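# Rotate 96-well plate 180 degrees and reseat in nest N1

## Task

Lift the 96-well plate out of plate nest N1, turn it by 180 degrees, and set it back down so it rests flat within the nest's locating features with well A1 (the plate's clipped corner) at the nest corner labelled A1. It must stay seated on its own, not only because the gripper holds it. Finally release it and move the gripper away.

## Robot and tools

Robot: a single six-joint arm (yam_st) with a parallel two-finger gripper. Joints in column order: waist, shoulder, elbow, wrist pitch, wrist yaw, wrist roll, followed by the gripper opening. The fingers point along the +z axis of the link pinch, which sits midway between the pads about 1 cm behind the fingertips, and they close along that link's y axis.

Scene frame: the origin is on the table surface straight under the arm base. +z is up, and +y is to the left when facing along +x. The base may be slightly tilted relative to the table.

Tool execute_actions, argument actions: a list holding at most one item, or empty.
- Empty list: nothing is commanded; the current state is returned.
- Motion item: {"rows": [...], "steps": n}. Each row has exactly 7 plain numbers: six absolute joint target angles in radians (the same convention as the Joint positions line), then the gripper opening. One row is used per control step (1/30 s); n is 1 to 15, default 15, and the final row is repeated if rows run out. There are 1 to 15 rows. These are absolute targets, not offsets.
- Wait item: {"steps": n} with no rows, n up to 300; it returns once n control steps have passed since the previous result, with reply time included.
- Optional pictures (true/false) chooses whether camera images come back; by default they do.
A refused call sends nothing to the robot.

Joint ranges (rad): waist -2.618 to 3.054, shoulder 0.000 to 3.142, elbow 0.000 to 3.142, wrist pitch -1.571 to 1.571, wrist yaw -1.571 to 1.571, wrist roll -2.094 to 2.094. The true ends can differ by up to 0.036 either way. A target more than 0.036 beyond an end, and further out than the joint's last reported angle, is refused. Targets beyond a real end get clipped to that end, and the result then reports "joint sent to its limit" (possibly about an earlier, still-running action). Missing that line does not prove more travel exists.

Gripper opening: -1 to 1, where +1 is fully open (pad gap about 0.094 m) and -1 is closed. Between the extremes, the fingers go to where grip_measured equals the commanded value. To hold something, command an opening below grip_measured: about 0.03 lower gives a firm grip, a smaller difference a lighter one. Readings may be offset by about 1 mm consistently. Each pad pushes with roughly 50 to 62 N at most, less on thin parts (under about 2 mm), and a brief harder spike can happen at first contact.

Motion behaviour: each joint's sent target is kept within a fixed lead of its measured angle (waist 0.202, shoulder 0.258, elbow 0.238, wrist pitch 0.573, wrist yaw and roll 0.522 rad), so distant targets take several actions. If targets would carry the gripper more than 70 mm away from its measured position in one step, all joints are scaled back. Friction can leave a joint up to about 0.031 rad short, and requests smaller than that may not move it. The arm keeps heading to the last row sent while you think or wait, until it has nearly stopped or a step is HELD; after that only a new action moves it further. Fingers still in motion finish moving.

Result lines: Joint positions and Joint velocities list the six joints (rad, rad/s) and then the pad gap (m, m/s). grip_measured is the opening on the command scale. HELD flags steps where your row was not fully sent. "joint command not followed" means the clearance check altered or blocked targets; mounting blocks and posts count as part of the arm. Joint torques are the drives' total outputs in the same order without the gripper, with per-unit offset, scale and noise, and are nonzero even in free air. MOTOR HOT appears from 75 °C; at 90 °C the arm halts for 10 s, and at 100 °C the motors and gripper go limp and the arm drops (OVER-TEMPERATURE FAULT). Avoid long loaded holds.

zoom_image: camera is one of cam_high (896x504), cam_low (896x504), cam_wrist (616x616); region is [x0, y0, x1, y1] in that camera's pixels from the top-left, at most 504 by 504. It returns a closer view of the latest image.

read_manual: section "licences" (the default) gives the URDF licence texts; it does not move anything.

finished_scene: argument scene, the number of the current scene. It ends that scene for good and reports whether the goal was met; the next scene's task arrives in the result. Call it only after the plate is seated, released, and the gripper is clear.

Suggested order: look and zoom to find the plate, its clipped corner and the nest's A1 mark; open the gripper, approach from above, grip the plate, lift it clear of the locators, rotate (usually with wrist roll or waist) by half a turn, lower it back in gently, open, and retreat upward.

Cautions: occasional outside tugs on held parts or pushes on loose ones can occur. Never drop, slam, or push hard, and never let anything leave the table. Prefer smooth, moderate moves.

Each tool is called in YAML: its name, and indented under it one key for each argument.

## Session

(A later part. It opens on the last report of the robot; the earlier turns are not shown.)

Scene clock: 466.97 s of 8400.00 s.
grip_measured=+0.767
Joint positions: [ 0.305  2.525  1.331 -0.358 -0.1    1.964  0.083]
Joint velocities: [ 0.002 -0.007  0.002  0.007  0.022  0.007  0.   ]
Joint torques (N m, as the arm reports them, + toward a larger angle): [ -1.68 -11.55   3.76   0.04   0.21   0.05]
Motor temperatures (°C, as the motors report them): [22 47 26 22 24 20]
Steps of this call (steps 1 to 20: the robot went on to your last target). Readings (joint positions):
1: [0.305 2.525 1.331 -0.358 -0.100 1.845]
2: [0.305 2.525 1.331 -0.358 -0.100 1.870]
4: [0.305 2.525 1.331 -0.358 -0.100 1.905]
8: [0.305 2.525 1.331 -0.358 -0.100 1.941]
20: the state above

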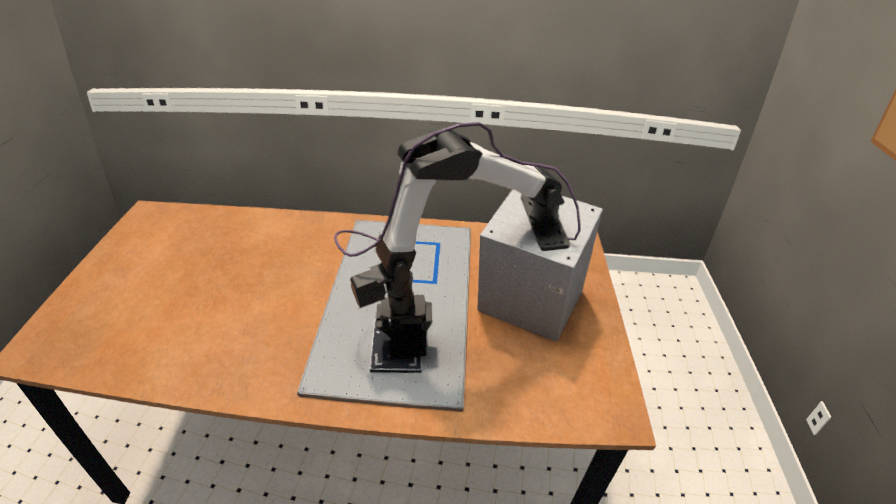

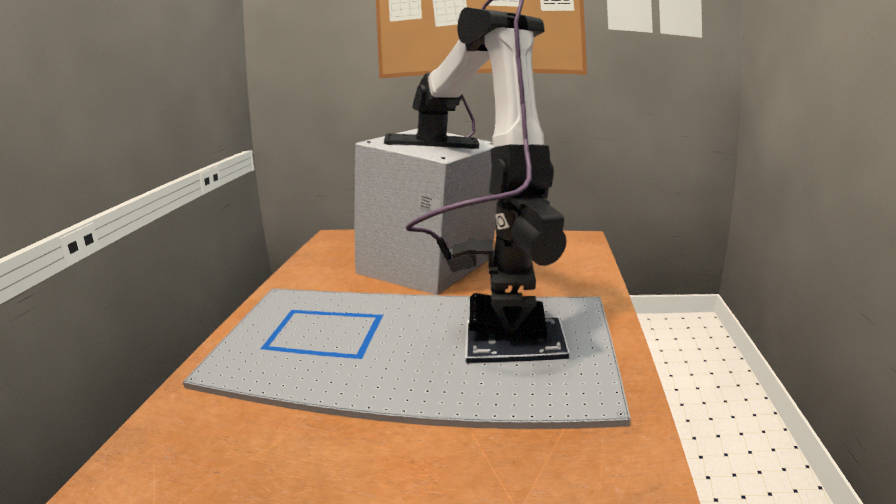

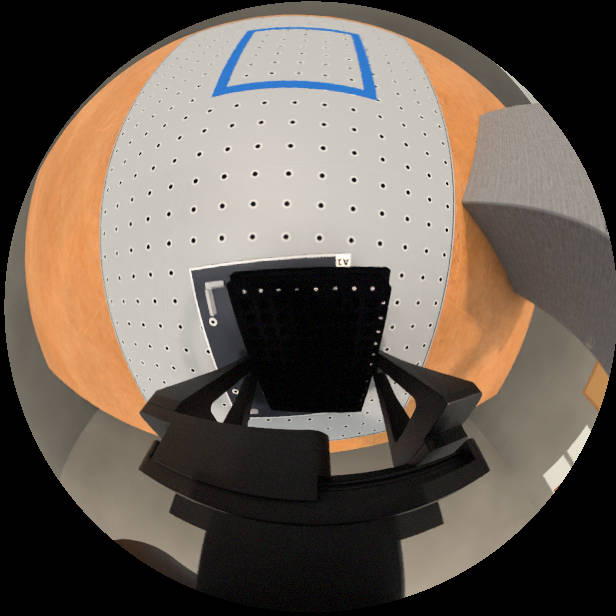

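execute_actions:
  actions:
    - {"rows": [[0.295,2.505,1.35,-0.345,-0.093,1.976,0.74],[0.295,2.50,1.355,-0.342,-0.091,1.976,0.74],[0.295,2.496,1.36,-0.339,-0.089,1.976,0.74],[0.295,2.493,1.364,-0.336,-0.088,1.976,0.74],[0.295,2.49,1.368,-0.333,-0.087,1.976,0.74],[0.295,2.487,1.371,-0.33,-0.086,1.976,0.74],[0.295,2.485,1.374,-0.327,-0.086,1.976,0.74],[0.295,2.483,1.377,-0.325,-0.086,1.976,0.74],[0.295,2.481,1.379,-0.323,-0.086,1.976,0.74],[0.295,2.479,1.381,-0.321,-0.086,1.976,0.74],[0.295,2.478,1.382,-0.321,-0.086,1.976,0.74]], "steps": 15}
  pictures: false

execute_actions:
  actions:
    - {"steps": 12}

Scene clock: 473.07 s of 8400.00 s.
grip_measured=+0.767
Joint positions: [ 0.305  2.5    1.366 -0.333 -0.092  1.968  0.083]
Joint velocities: [-0.027 -0.056  0.032  0.11  -0.007 -0.022  0.001]
Joint torques (N m, as the arm reports them, + toward a larger angle): [ -1.71 -12.36   4.52   0.14   0.17   0.05]
Motor temperatures (°C, as the motors report them): [22 47 26 22 24 20]
Steps of this call (steps 1 to 15: the robot went on to your last target; steps 16 to 90: nothing new was sent; then 2.60 s passed at rest; steps 91 to 105: all 15 steps of this action). Readings (joint positions):
91: [0.305 2.525 1.331 -0.358 -0.100 1.965]
92: [0.305 2.525 1.331 -0.358 -0.100 1.965]
94: [0.305 2.525 1.333 -0.357 -0.100 1.965]
98: [0.305 2.524 1.349 -0.351 -0.095 1.967]
105: the state above

Scene clock: 473.47 s of 8400.00 s.
grip_measured=+0.767
Joint positions: [ 0.305  2.5    1.366 -0.33  -0.091  1.968  0.083]
Joint velocities: [-0.022 -0.017  0.007 -0.022 -0.037  0.022 -0.001]
Joint torques (N m, as the arm reports them, + toward a larger angle): [ -1.74 -12.39   4.55   0.19   0.2    0.04]
Motor temperatures (°C, as the motors report them): [22 47 26 22 24 20]
Steps of this call (steps 1 to 12: the robot went on to your last target). Readings (joint positions):
1: [0.305 2.500 1.366 -0.332 -0.092 1.968]
2: [0.305 2.500 1.366 -0.331 -0.091 1.968]
4: [0.305 2.500 1.366 -0.331 -0.091 1.968]
8: [0.305 2.500 1.366 -0.330 -0.091 1.968]
12: the state above

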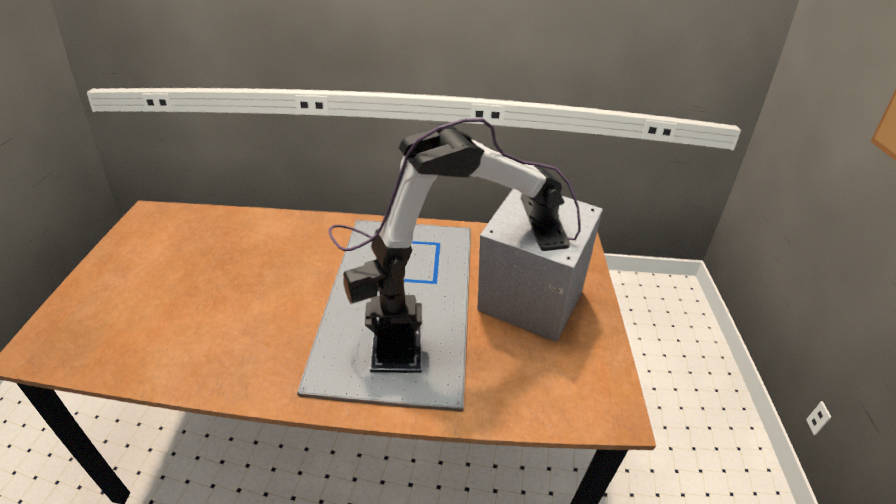

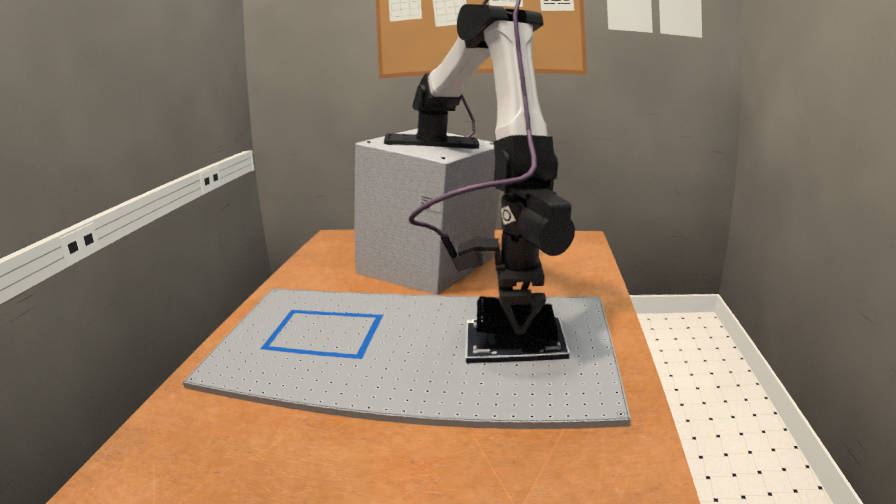

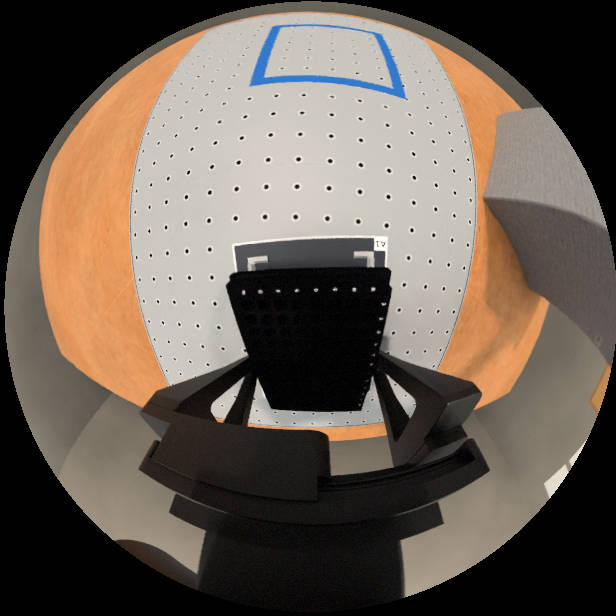

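zoom_image:
  camera: "cam_low"
  region: [460, 270, 580, 370]

zoom_image:
  camera: "cam_high"
  region: [350, 290, 440, 380]

zoom_image:
  camera: "cam_wrist"
  region: [200, 220, 420, 440]

Region (460, 270, 580, 370) of cam_low's 896x504 image, scaled by 4.200, with more detail than that image has.

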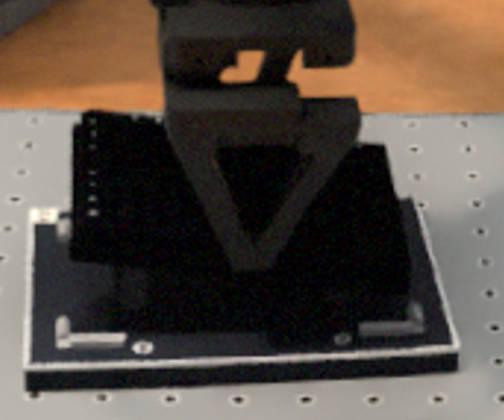

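Region (350, 290, 440, 380) of cam_high's 896x504 image, scaled by 5.600, with more detail than that image has.

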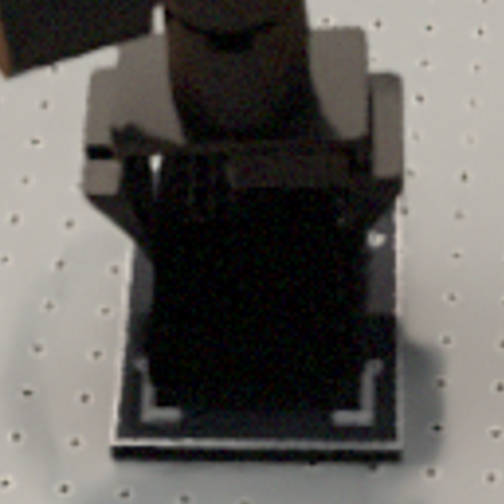

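Region (200, 220, 420, 440) of cam_wrist's 616x616 image, scaled by 2.291, with more detail than that image has.

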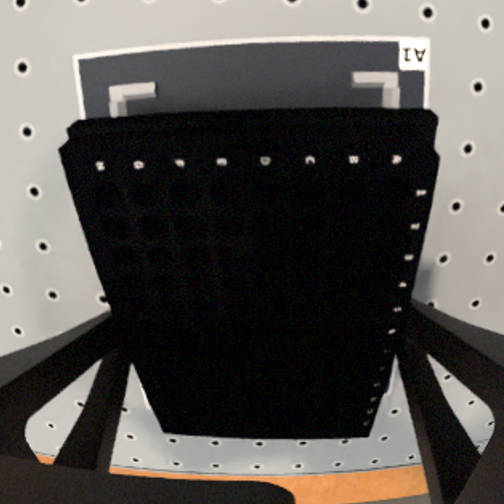

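execute_actions:
  actions:
    - {"rows": [[0.305,2.50,1.384,-0.32,-0.086,1.977,0.74],[0.312,2.518,1.387,-0.319,-0.086,1.978,0.74],[0.316,2.526,1.39,-0.318,-0.086,1.979,0.74],[0.318,2.531,1.393,-0.316,-0.086,1.98,0.74],[0.319,2.535,1.395,-0.315,-0.086,1.981,0.74],[0.32,2.539,1.397,-0.313,-0.086,1.982,0.74],[0.321,2.543,1.399,-0.312,-0.086,1.983,0.74],[0.322,2.547,1.401,-0.31,-0.086,1.983,0.74],[0.322,2.551,1.403,-0.309,-0.086,1.983,0.74],[0.323,2.554,1.405,-0.308,-0.086,1.983,0.74],[0.323,2.557,1.406,-0.307,-0.086,1.983,0.74],[0.323,2.559,1.407,-0.306,-0.086,1.983,0.74],[0.323,2.561,1.408,-0.306,-0.086,1.983,0.74]], "steps": 15}
  pictures: false

execute_actions:
  actions:
    - {"steps": 10}

Scene clock: 554.07 s of 8400.00 s.
grip_measured=+0.767
Joint positions: [ 0.359  2.558  1.397 -0.268 -0.151  1.974  0.083]
Joint velocities: [-0.217  0.007 -0.002 -0.154  0.388  0.081 -0.   ]
Joint torques (N m, as the arm reports them, + toward a larger angle): [ -2.79 -10.84   4.04   0.01   0.21   0.04]
Motor temperatures (°C, as the motors report them): [22 53 27 21 24 20]
Steps of this call (steps 1 to 15: the robot went on to your last target; steps 16 to 90: nothing new was sent; then 77.10 s passed at rest; steps 91 to 105: all 15 steps of this action). Readings (joint positions):
91: [0.305 2.500 1.366 -0.330 -0.091 1.968]
92: [0.305 2.500 1.366 -0.330 -0.091 1.969]
94: [0.305 2.500 1.367 -0.330 -0.091 1.970]
98: [0.319 2.526 1.384 -0.299 -0.129 1.972]
105: the state above

Scene clock: 554.40 s of 8400.00 s.
grip_measured=+0.767
Joint positions: [ 0.33   2.558  1.397 -0.281 -0.108  1.975  0.083]
Joint velocities: [-0.002  0.007 -0.002 -0.022  0.007 -0.007 -0.001]
Joint torques (N m, as the arm reports them, + toward a larger angle): [ -1.48 -11.01   4.08  -0.16   0.34   0.04]
Motor temperatures (°C, as the motors report them): [22 53 27 21 24 20]
Steps of this call (steps 1 to 10: the robot went on to your last target). Readings (joint positions):
1: [0.351 2.558 1.397 -0.273 -0.141 1.974]
2: [0.343 2.558 1.397 -0.277 -0.133 1.974]
4: [0.332 2.558 1.397 -0.280 -0.122 1.974]
8: [0.330 2.558 1.397 -0.281 -0.109 1.975]
10: the state above

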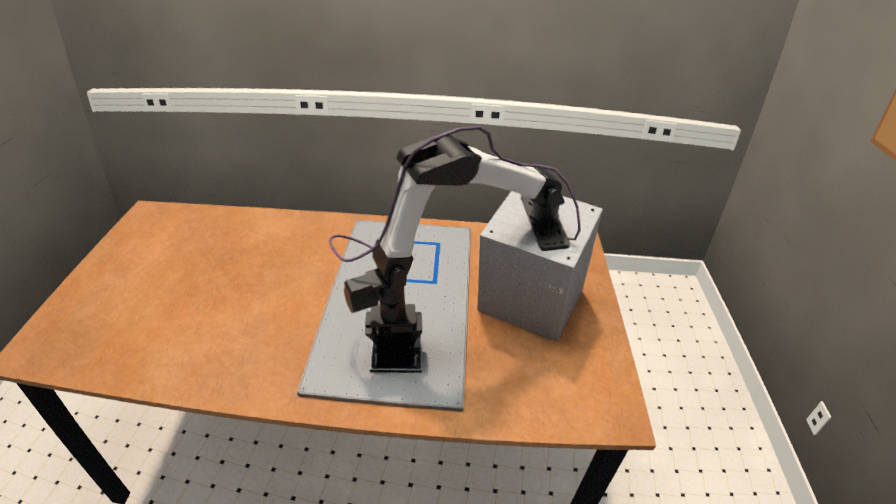

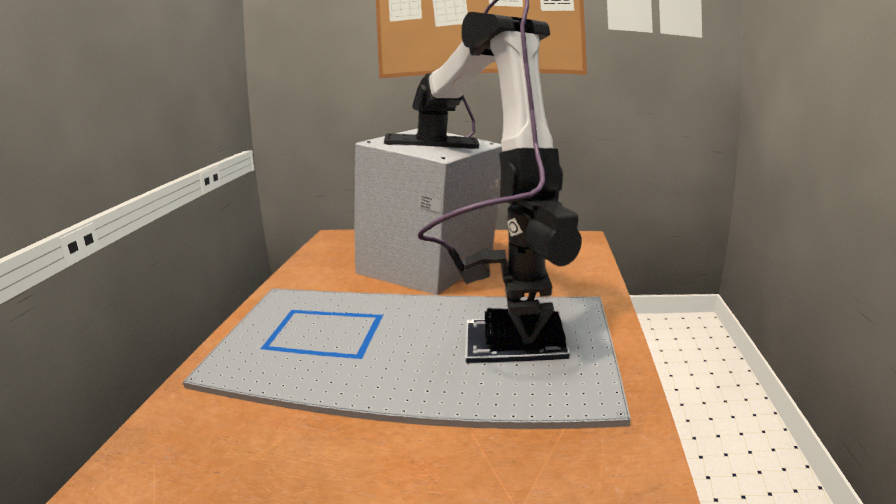

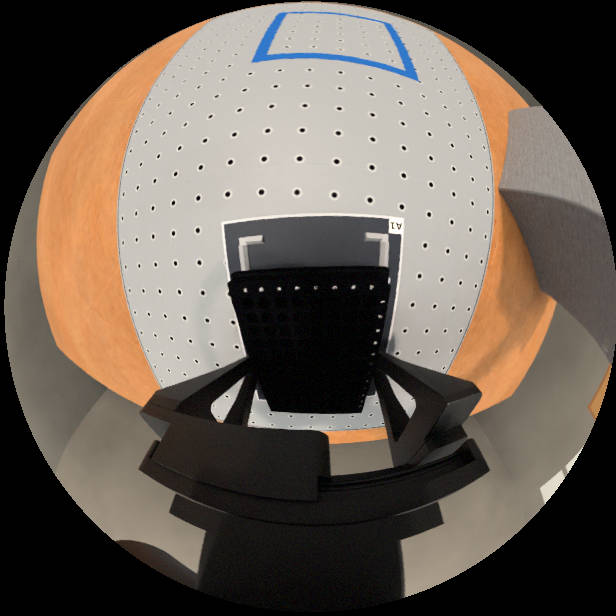

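zoom_image:
  camera: "cam_low"
  region: [460, 270, 580, 370]

zoom_image:
  camera: "cam_high"
  region: [350, 290, 440, 380]

zoom_image:
  camera: "cam_wrist"
  region: [200, 200, 420, 420]

Region (460, 270, 580, 370) of cam_low's 896x504 image, scaled by 4.200, with more detail than that image has.

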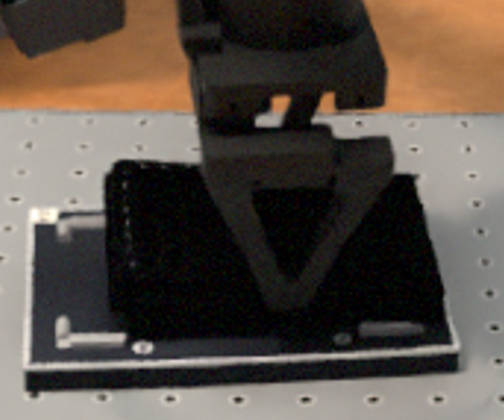

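Region (350, 290, 440, 380) of cam_high's 896x504 image, scaled by 5.600, with more detail than that image has.

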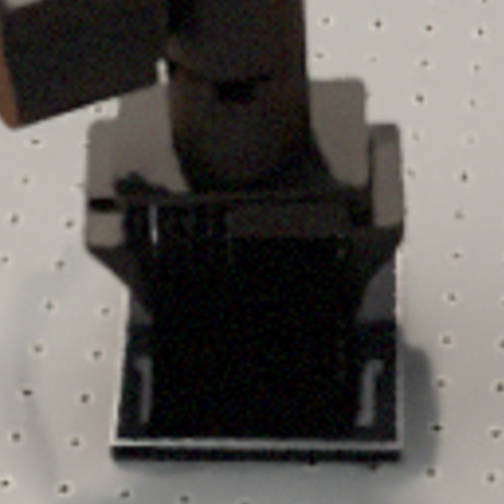

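Region (200, 200, 420, 420) of cam_wrist's 616x616 image, scaled by 2.291, with more detail than that image has.

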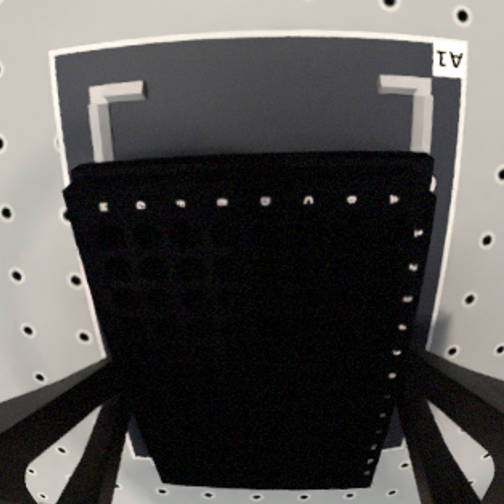

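execute_actions:
  actions: []

Scene clock: 580.60 s of 8400.00 s.
grip_measured=+0.767
Joint positions: [ 0.33   2.558  1.397 -0.282 -0.107  1.975  0.083]
Joint velocities: [-0.002 -0.002 -0.022 -0.007 -0.037 -0.007 -0.   ]
Joint torques (N m, as the arm reports them, + toward a larger angle): [ -1.45 -10.75   4.14  -0.17   0.38   0.03]
Motor temperatures (°C, as the motors report them): [22 51 27 21 24 20]
Steps of this call (steps 1 to 30: the robot went on to your last target; steps 31 to 90: nothing new was sent; then 23.20 s passed at rest). Readings (joint positions):
1: [0.330 2.558 1.397 -0.282 -0.107 1.975]
2: [0.330 2.558 1.397 -0.282 -0.107 1.975]
4: [0.330 2.558 1.397 -0.282 -0.107 1.975]
8: [0.330 2.558 1.397 -0.282 -0.107 1.975]
90: the state above
The arm was judged still, so your last target was given up. Only a new action makes it travel on or press farther. Fingers that are still opening or closing keep moving.

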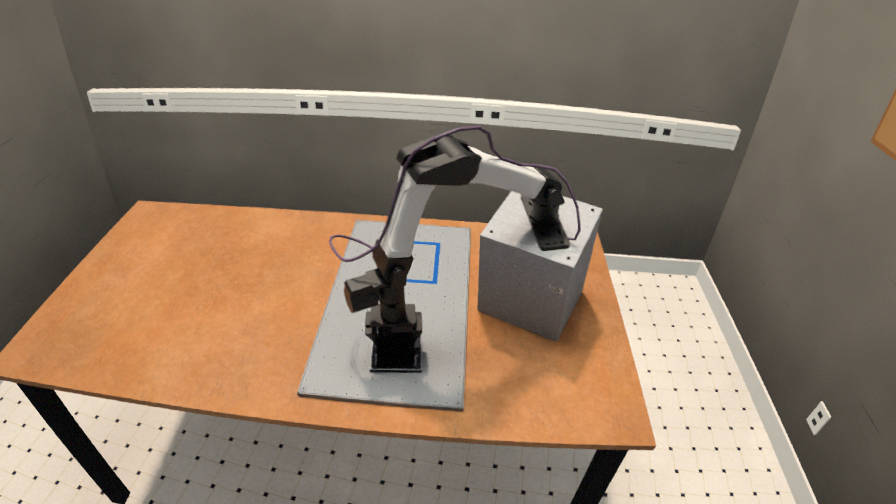

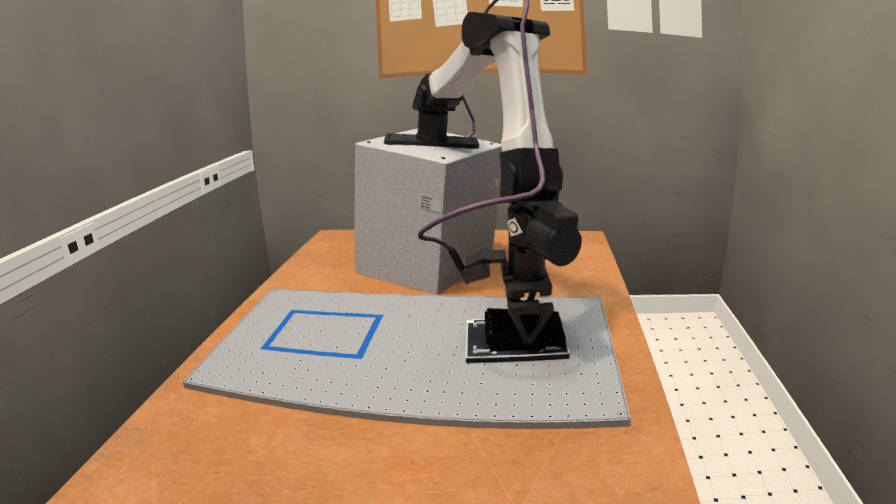

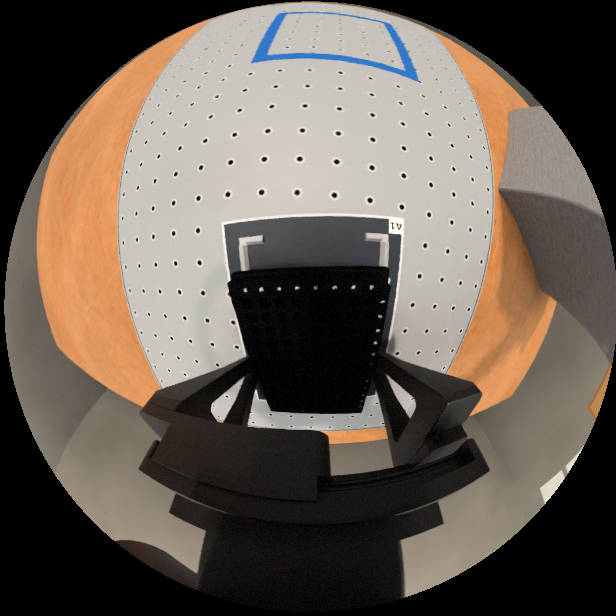

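zoom_image:
  camera: "cam_low"
  region: [460, 270, 580, 370]

zoom_image:
  camera: "cam_wrist"
  region: [200, 200, 420, 420]

zoom_image:
  camera: "cam_high"
  region: [350, 290, 440, 380]

Region (460, 270, 580, 370) of cam_low's 896x504 image, scaled by 4.200, with more detail than that image has.

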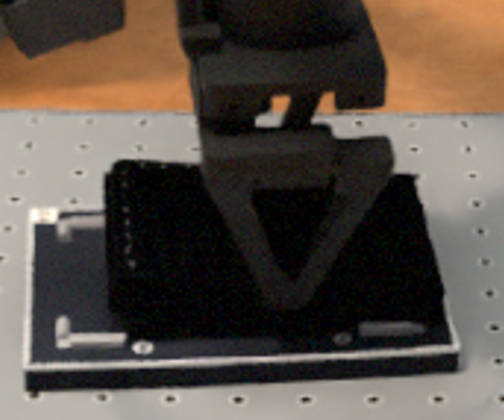

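Region (200, 200, 420, 420) of cam_wrist's 616x616 image, scaled by 2.291, with more detail than that image has.

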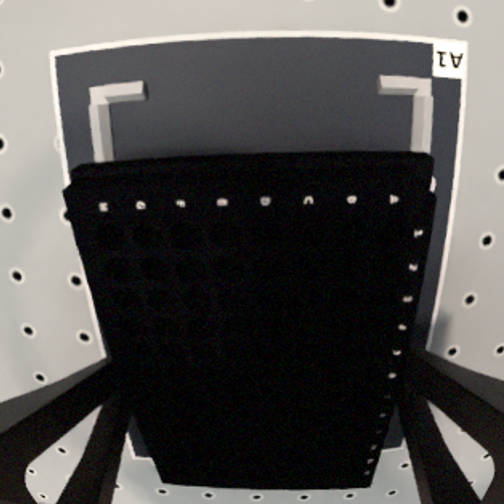

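Region (350, 290, 440, 380) of cam_high's 896x504 image, scaled by 5.600, with more detail than that image has.

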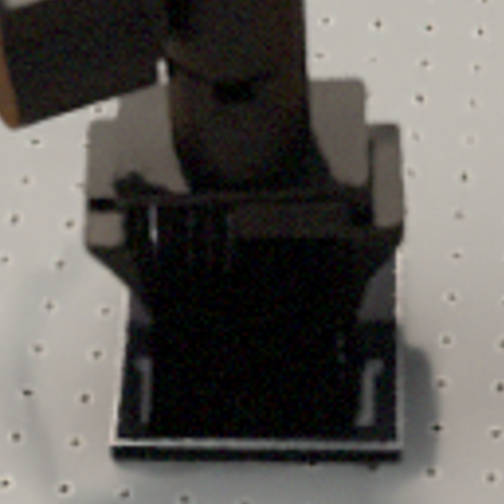

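execute_actions:
  actions:
    - {"rows": [[0.318,2.536,1.385,-0.272,-0.112,1.968,0.74],[0.316,2.533,1.378,-0.267,-0.117,1.965,0.74],[0.312,2.530,1.373,-0.264,-0.122,1.962,0.74],[0.307,2.528,1.368,-0.260,-0.129,1.959,0.74],[0.301,2.527,1.363,-0.255,-0.137,1.955,0.74],[0.295,2.526,1.358,-0.250,-0.145,1.950,0.74],[0.288,2.5255,1.352,-0.245,-0.155,1.946,0.74],[0.282,2.5255,1.347,-0.239,-0.164,1.941,0.74],[0.275,2.5255,1.341,-0.234,-0.173,1.937,0.74],[0.269,2.5255,1.336,-0.229,-0.182,1.932,0.74],[0.263,2.5255,1.331,-0.224,-0.190,1.928,0.74],[0.258,2.5255,1.327,-0.220,-0.197,1.925,0.74],[0.254,2.5255,1.324,-0.217,-0.202,1.922,0.74],[0.252,2.5255,1.322,-0.215,-0.205,1.921,0.74],[0.251,2.5255,1.321,-0.214,-0.2065,1.920,0.74]], "steps": 15}
  pictures: false

execute_actions:
  actions:
    - {"rows": [[0.251,2.5255,1.321,-0.214,-0.2065,1.920,0.74],[0.251,2.5255,1.321,-0.214,-0.2065,1.920,0.74],[0.251,2.5255,1.321,-0.214,-0.2065,1.920,0.74],[0.251,2.5255,1.321,-0.214,-0.2065,1.920,0.74],[0.251,2.5255,1.321,-0.214,-0.2065,1.920,0.74],[0.251,2.5255,1.321,-0.214,-0.2065,1.920,0.74],[0.251,2.5255,1.321,-0.214,-0.2065,1.920,0.74],[0.251,2.5255,1.321,-0.214,-0.2065,1.920,0.74],[0.251,2.535,1.321,-0.214,-0.2065,1.920,0.74],[0.251,2.545,1.321,-0.214,-0.2065,1.920,0.74],[0.251,2.553,1.321,-0.214,-0.2065,1.920,0.74]], "steps": 12}

Scene clock: 701.10 s of 8400.00 s.
grip_measured=+0.767
Joint positions: [ 0.264  2.549  1.342 -0.236 -0.18   1.938  0.083]
Joint velocities: [-0.134 -0.007 -0.115  0.066 -0.066 -0.051  0.001]
Joint torques (N m, as the arm reports them, + toward a larger angle): [ -1.36 -12.43   2.16   0.4    0.03  -0.1 ]
Motor temperatures (°C, as the motors report them): [22 52 27 21 24 20]
Steps of this call (steps 1 to 90: nothing new was sent; then 117.00 s passed at rest; steps 91 to 105: all 15 steps of this action). Readings (joint positions):
91: [0.330 2.558 1.397 -0.281 -0.108 1.975]
92: [0.330 2.558 1.397 -0.281 -0.109 1.974]
94: [0.327 2.557 1.395 -0.279 -0.113 1.972]
98: [0.310 2.550 1.376 -0.264 -0.134 1.962]
105: the state above

Scene clock: 701.50 s of 8400.00 s.
grip_measured=+0.767
Joint positions: [ 0.258  2.549  1.336 -0.228 -0.198  1.928  0.083]
Joint velocities: [ 0.007 -0.002 -0.017  0.022  0.022 -0.007  0.001]
Joint torques (N m, as the arm reports them, + toward a larger angle): [ -1.53 -10.47   2.15   0.32   0.02  -0.13]
Motor temperatures (°C, as the motors report them): [22 52 27 21 24 20]
Steps of this call (steps 1 to 12: all 12 steps of this action). Readings (joint positions):
1: [0.261 2.549 1.339 -0.235 -0.183 1.936]
2: [0.259 2.549 1.337 -0.235 -0.186 1.935]
4: [0.258 2.549 1.336 -0.234 -0.190 1.932]
8: [0.258 2.549 1.336 -0.230 -0.196 1.930]
12: the state above

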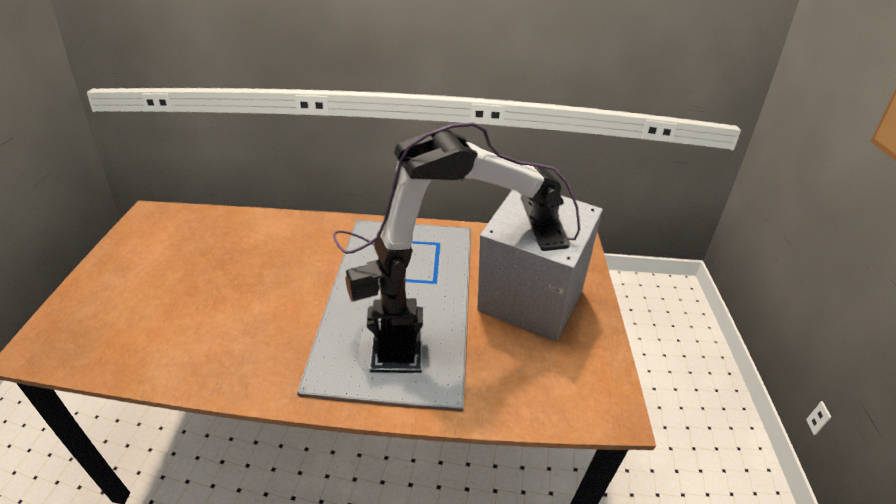

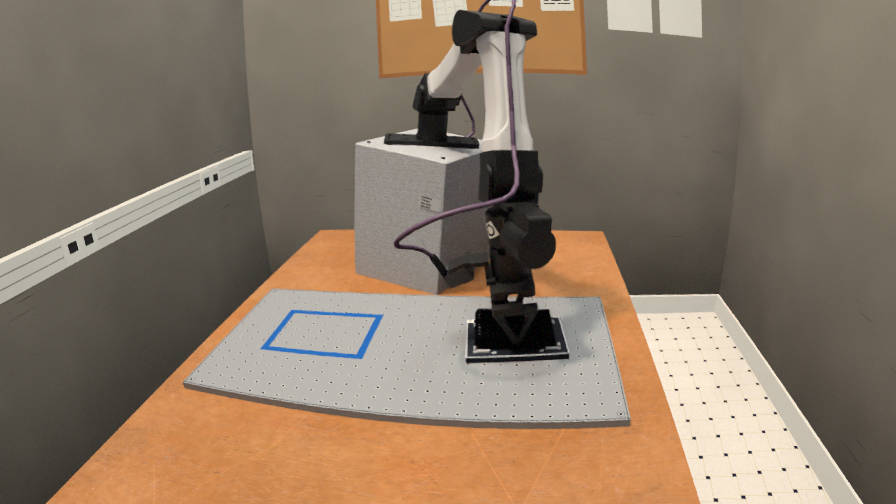

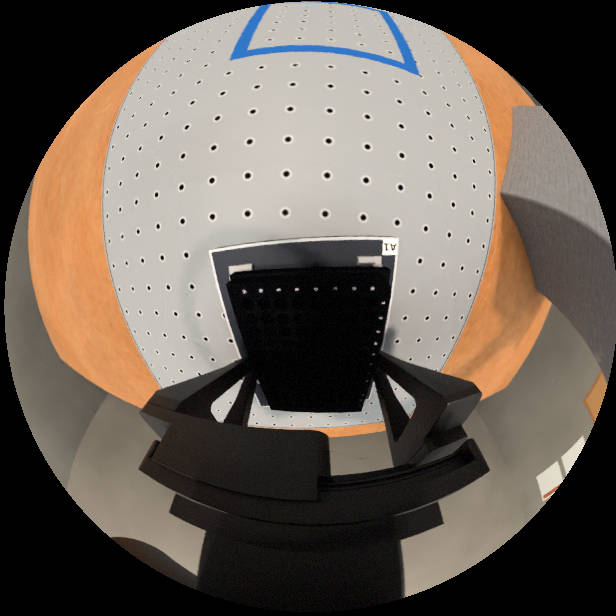

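execute_actions:
  actions: []

zoom_image:
  camera: "cam_low"
  region: [460, 270, 580, 370]

zoom_image:
  camera: "cam_wrist"
  region: [200, 220, 420, 440]

zoom_image:
  camera: "cam_high"
  region: [350, 290, 440, 380]

Scene clock: 704.83 s of 8400.00 s.
grip_measured=+0.767
Joint positions: [ 0.258  2.549  1.336 -0.227 -0.199  1.928  0.083]
Joint velocities: [ 0.007  0.012 -0.007 -0.051  0.007  0.007  0.   ]
Joint torques (N m, as the arm reports them, + toward a larger angle): [ -1.52 -10.47   2.15   0.33   0.03  -0.13]
Motor temperatures (°C, as the motors report them): [22 52 27 21 24 20]
Steps of this call (steps 1 to 15: the robot went on to your last target; steps 16 to 90: nothing new was sent; then 0.33 s passed at rest). Readings (joint positions):
1: [0.258 2.549 1.336 -0.228 -0.198 1.928]
2: [0.258 2.549 1.336 -0.228 -0.199 1.928]
4: [0.258 2.549 1.336 -0.227 -0.199 1.928]
8: [0.258 2.549 1.336 -0.227 -0.199 1.928]
90: the state above
The arm was judged still, so your last target was given up. Only a new action makes it travel on or press farther. Fingers that are still opening or closing keep moving.

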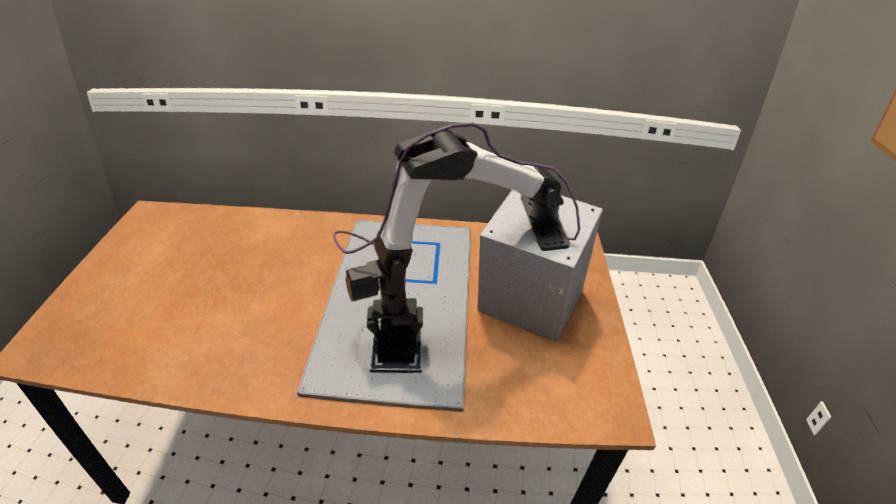

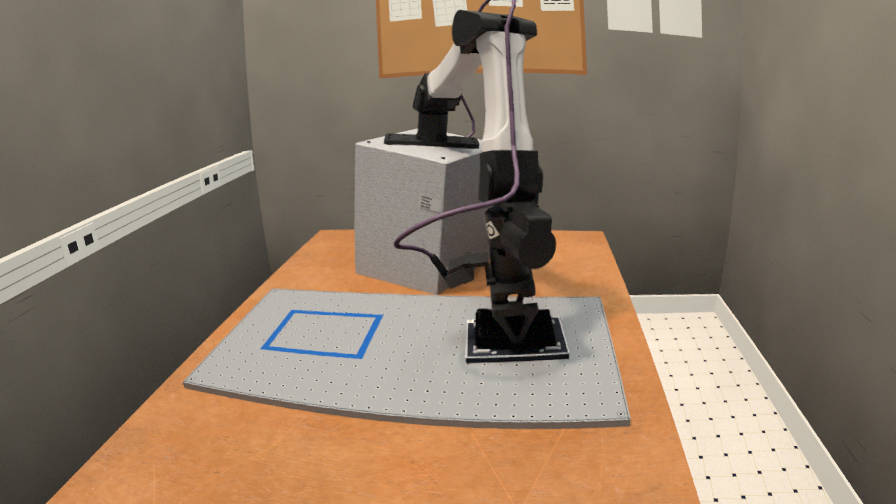

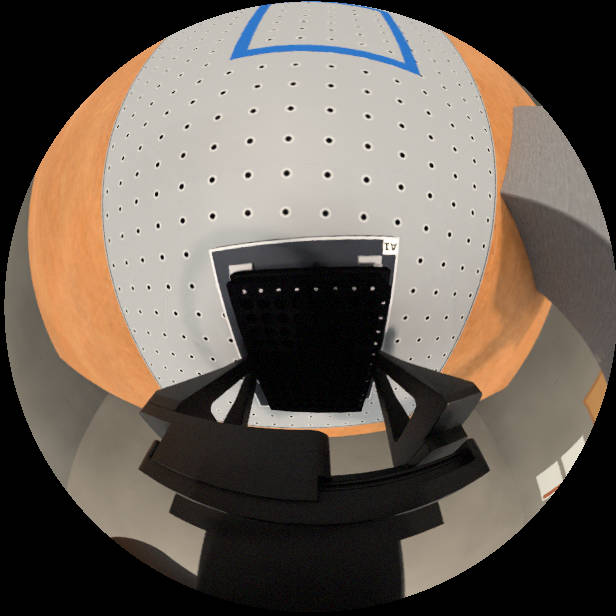

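Region (460, 270, 580, 370) of cam_low's 896x504 image, scaled by 4.200, with more detail than that image has.

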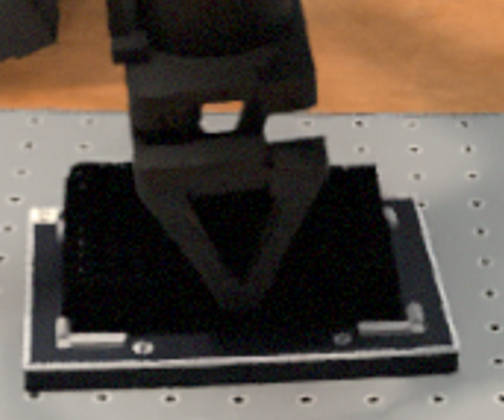

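Region (200, 220, 420, 440) of cam_wrist's 616x616 image, scaled by 2.291, with more detail than that image has.

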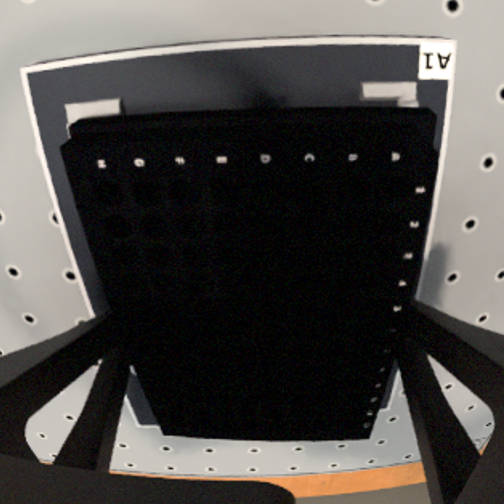

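Region (350, 290, 440, 380) of cam_high's 896x504 image, scaled by 5.600, with more detail than that image has.

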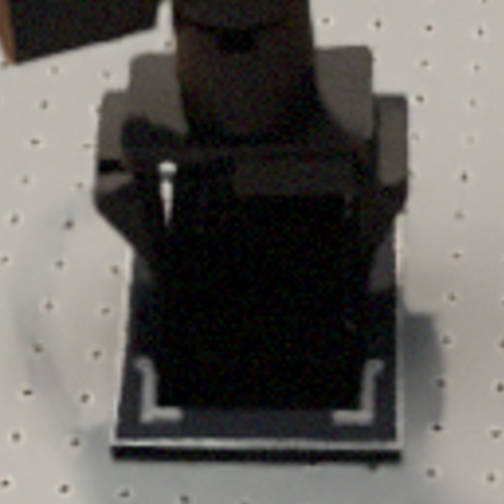

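execute_actions:
  actions:
    - {"rows": [[0.250,2.556,1.325,-0.213,-0.208,1.918,0.74],[0.249,2.558,1.325,-0.212,-0.210,1.916,0.74],[0.248,2.558,1.325,-0.210,-0.213,1.913,0.74],[0.247,2.558,1.325,-0.208,-0.217,1.910,0.74],[0.246,2.558,1.325,-0.206,-0.221,1.906,0.74],[0.245,2.558,1.325,-0.204,-0.225,1.902,0.74],[0.244,2.558,1.325,-0.202,-0.228,1.899,0.74],[0.243,2.558,1.325,-0.201,-0.231,1.896,0.74],[0.242,2.558,1.325,-0.200,-0.233,1.895,0.74],[0.242,2.558,1.325,-0.200,-0.2335,1.894,0.74]], "steps": 15}
  pictures: false

execute_actions:
  actions:
    - {"steps": 10}

zoom_image:
  camera: "cam_low"
  region: [460, 270, 580, 370]

zoom_image:
  camera: "cam_wrist"
  region: [200, 220, 420, 440]

zoom_image:
  camera: "cam_high"
  region: [350, 290, 440, 380]

Scene clock: 784.50 s of 8400.00 s.
grip_measured=+0.767
Joint positions: [ 0.258  2.549  1.336 -0.214 -0.224  1.904  0.083]
Joint velocities: [ 0.012  0.012 -0.002  0.007 -0.007  0.022  0.   ]
Joint torques (N m, as the arm reports them, + toward a larger angle): [ -2.32 -10.12   2.46   0.35   0.01  -0.11]
Motor temperatures (°C, as the motors report them): [22 52 25 21 24 20]
Steps of this call (steps 1 to 90: nothing new was sent; then 76.17 s passed at rest; steps 91 to 105: all 15 steps of this action). Readings (joint positions):
91: [0.258 2.549 1.336 -0.227 -0.199 1.928]
92: [0.258 2.549 1.336 -0.226 -0.200 1.927]
94: [0.258 2.549 1.336 -0.225 -0.203 1.924]
98: [0.258 2.549 1.336 -0.220 -0.212 1.915]
105: the state above

Scene clock: 784.83 s of 8400.00 s.
grip_measured=+0.767
Joint positions: [ 0.258  2.549  1.336 -0.213 -0.226  1.902  0.083]
Joint velocities: [ 0.007  0.007  0.007  0.007 -0.037  0.051  0.   ]
Joint torques (N m, as the arm reports them, + toward a larger angle): [ -2.28 -10.12   2.46   0.37   0.    -0.11]
Motor temperatures (°C, as the motors report them): [22 52 25 21 24 20]
Steps of this call (steps 1 to 10: the robot went on to your last target). Readings (joint positions):
1: [0.258 2.549 1.336 -0.214 -0.224 1.904]
2: [0.258 2.549 1.336 -0.214 -0.224 1.903]
4: [0.258 2.549 1.336 -0.214 -0.225 1.903]
8: [0.258 2.549 1.336 -0.213 -0.226 1.902]
10: the state above

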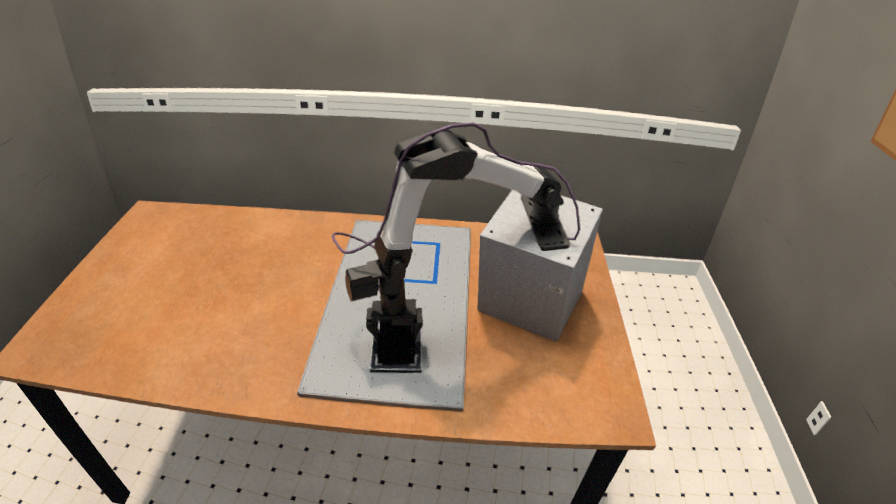

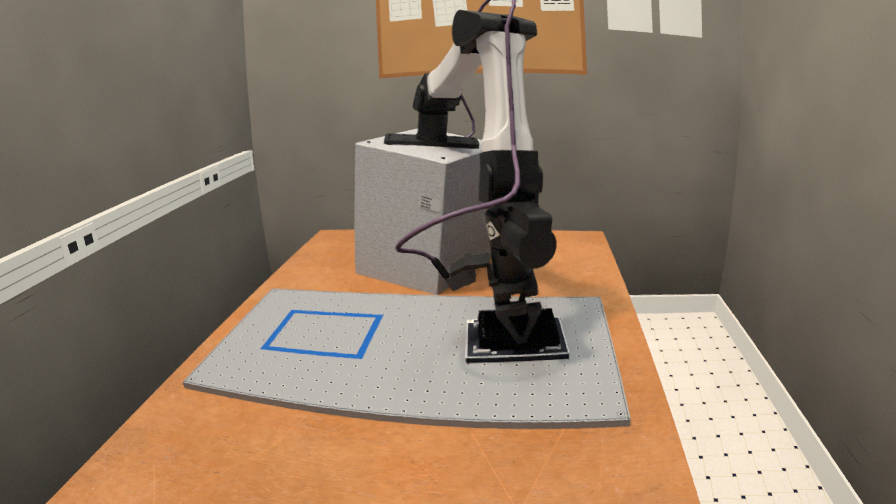

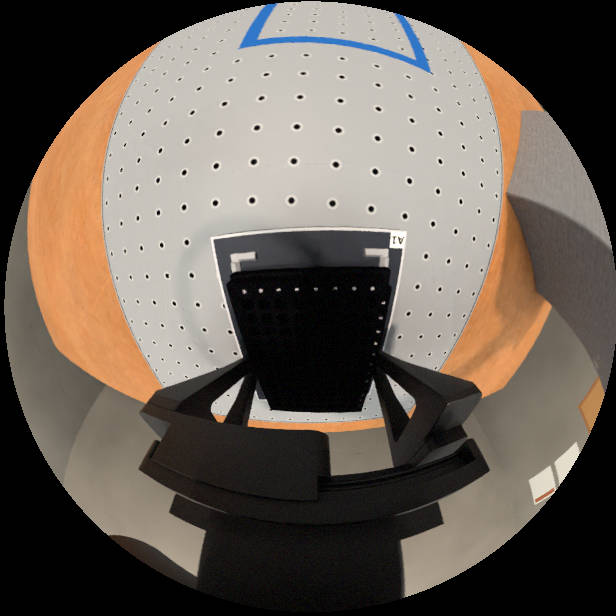

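Region (460, 270, 580, 370) of cam_low's 896x504 image, scaled by 4.200, with more detail than that image has.

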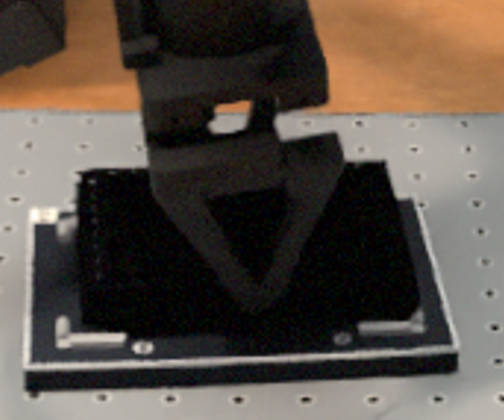

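Region (200, 220, 420, 440) of cam_wrist's 616x616 image, scaled by 2.291, with more detail than that image has.

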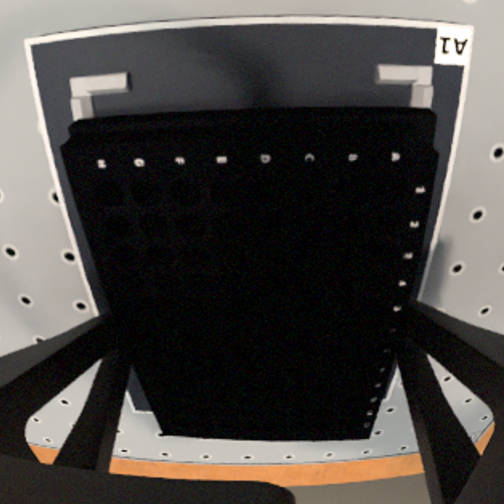

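Region (350, 290, 440, 380) of cam_high's 896x504 image, scaled by 5.600, with more detail than that image has.

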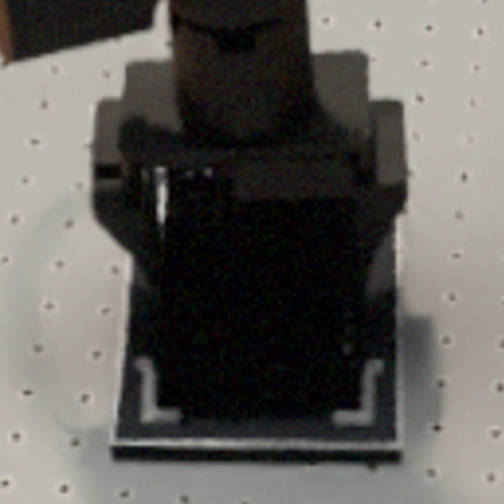

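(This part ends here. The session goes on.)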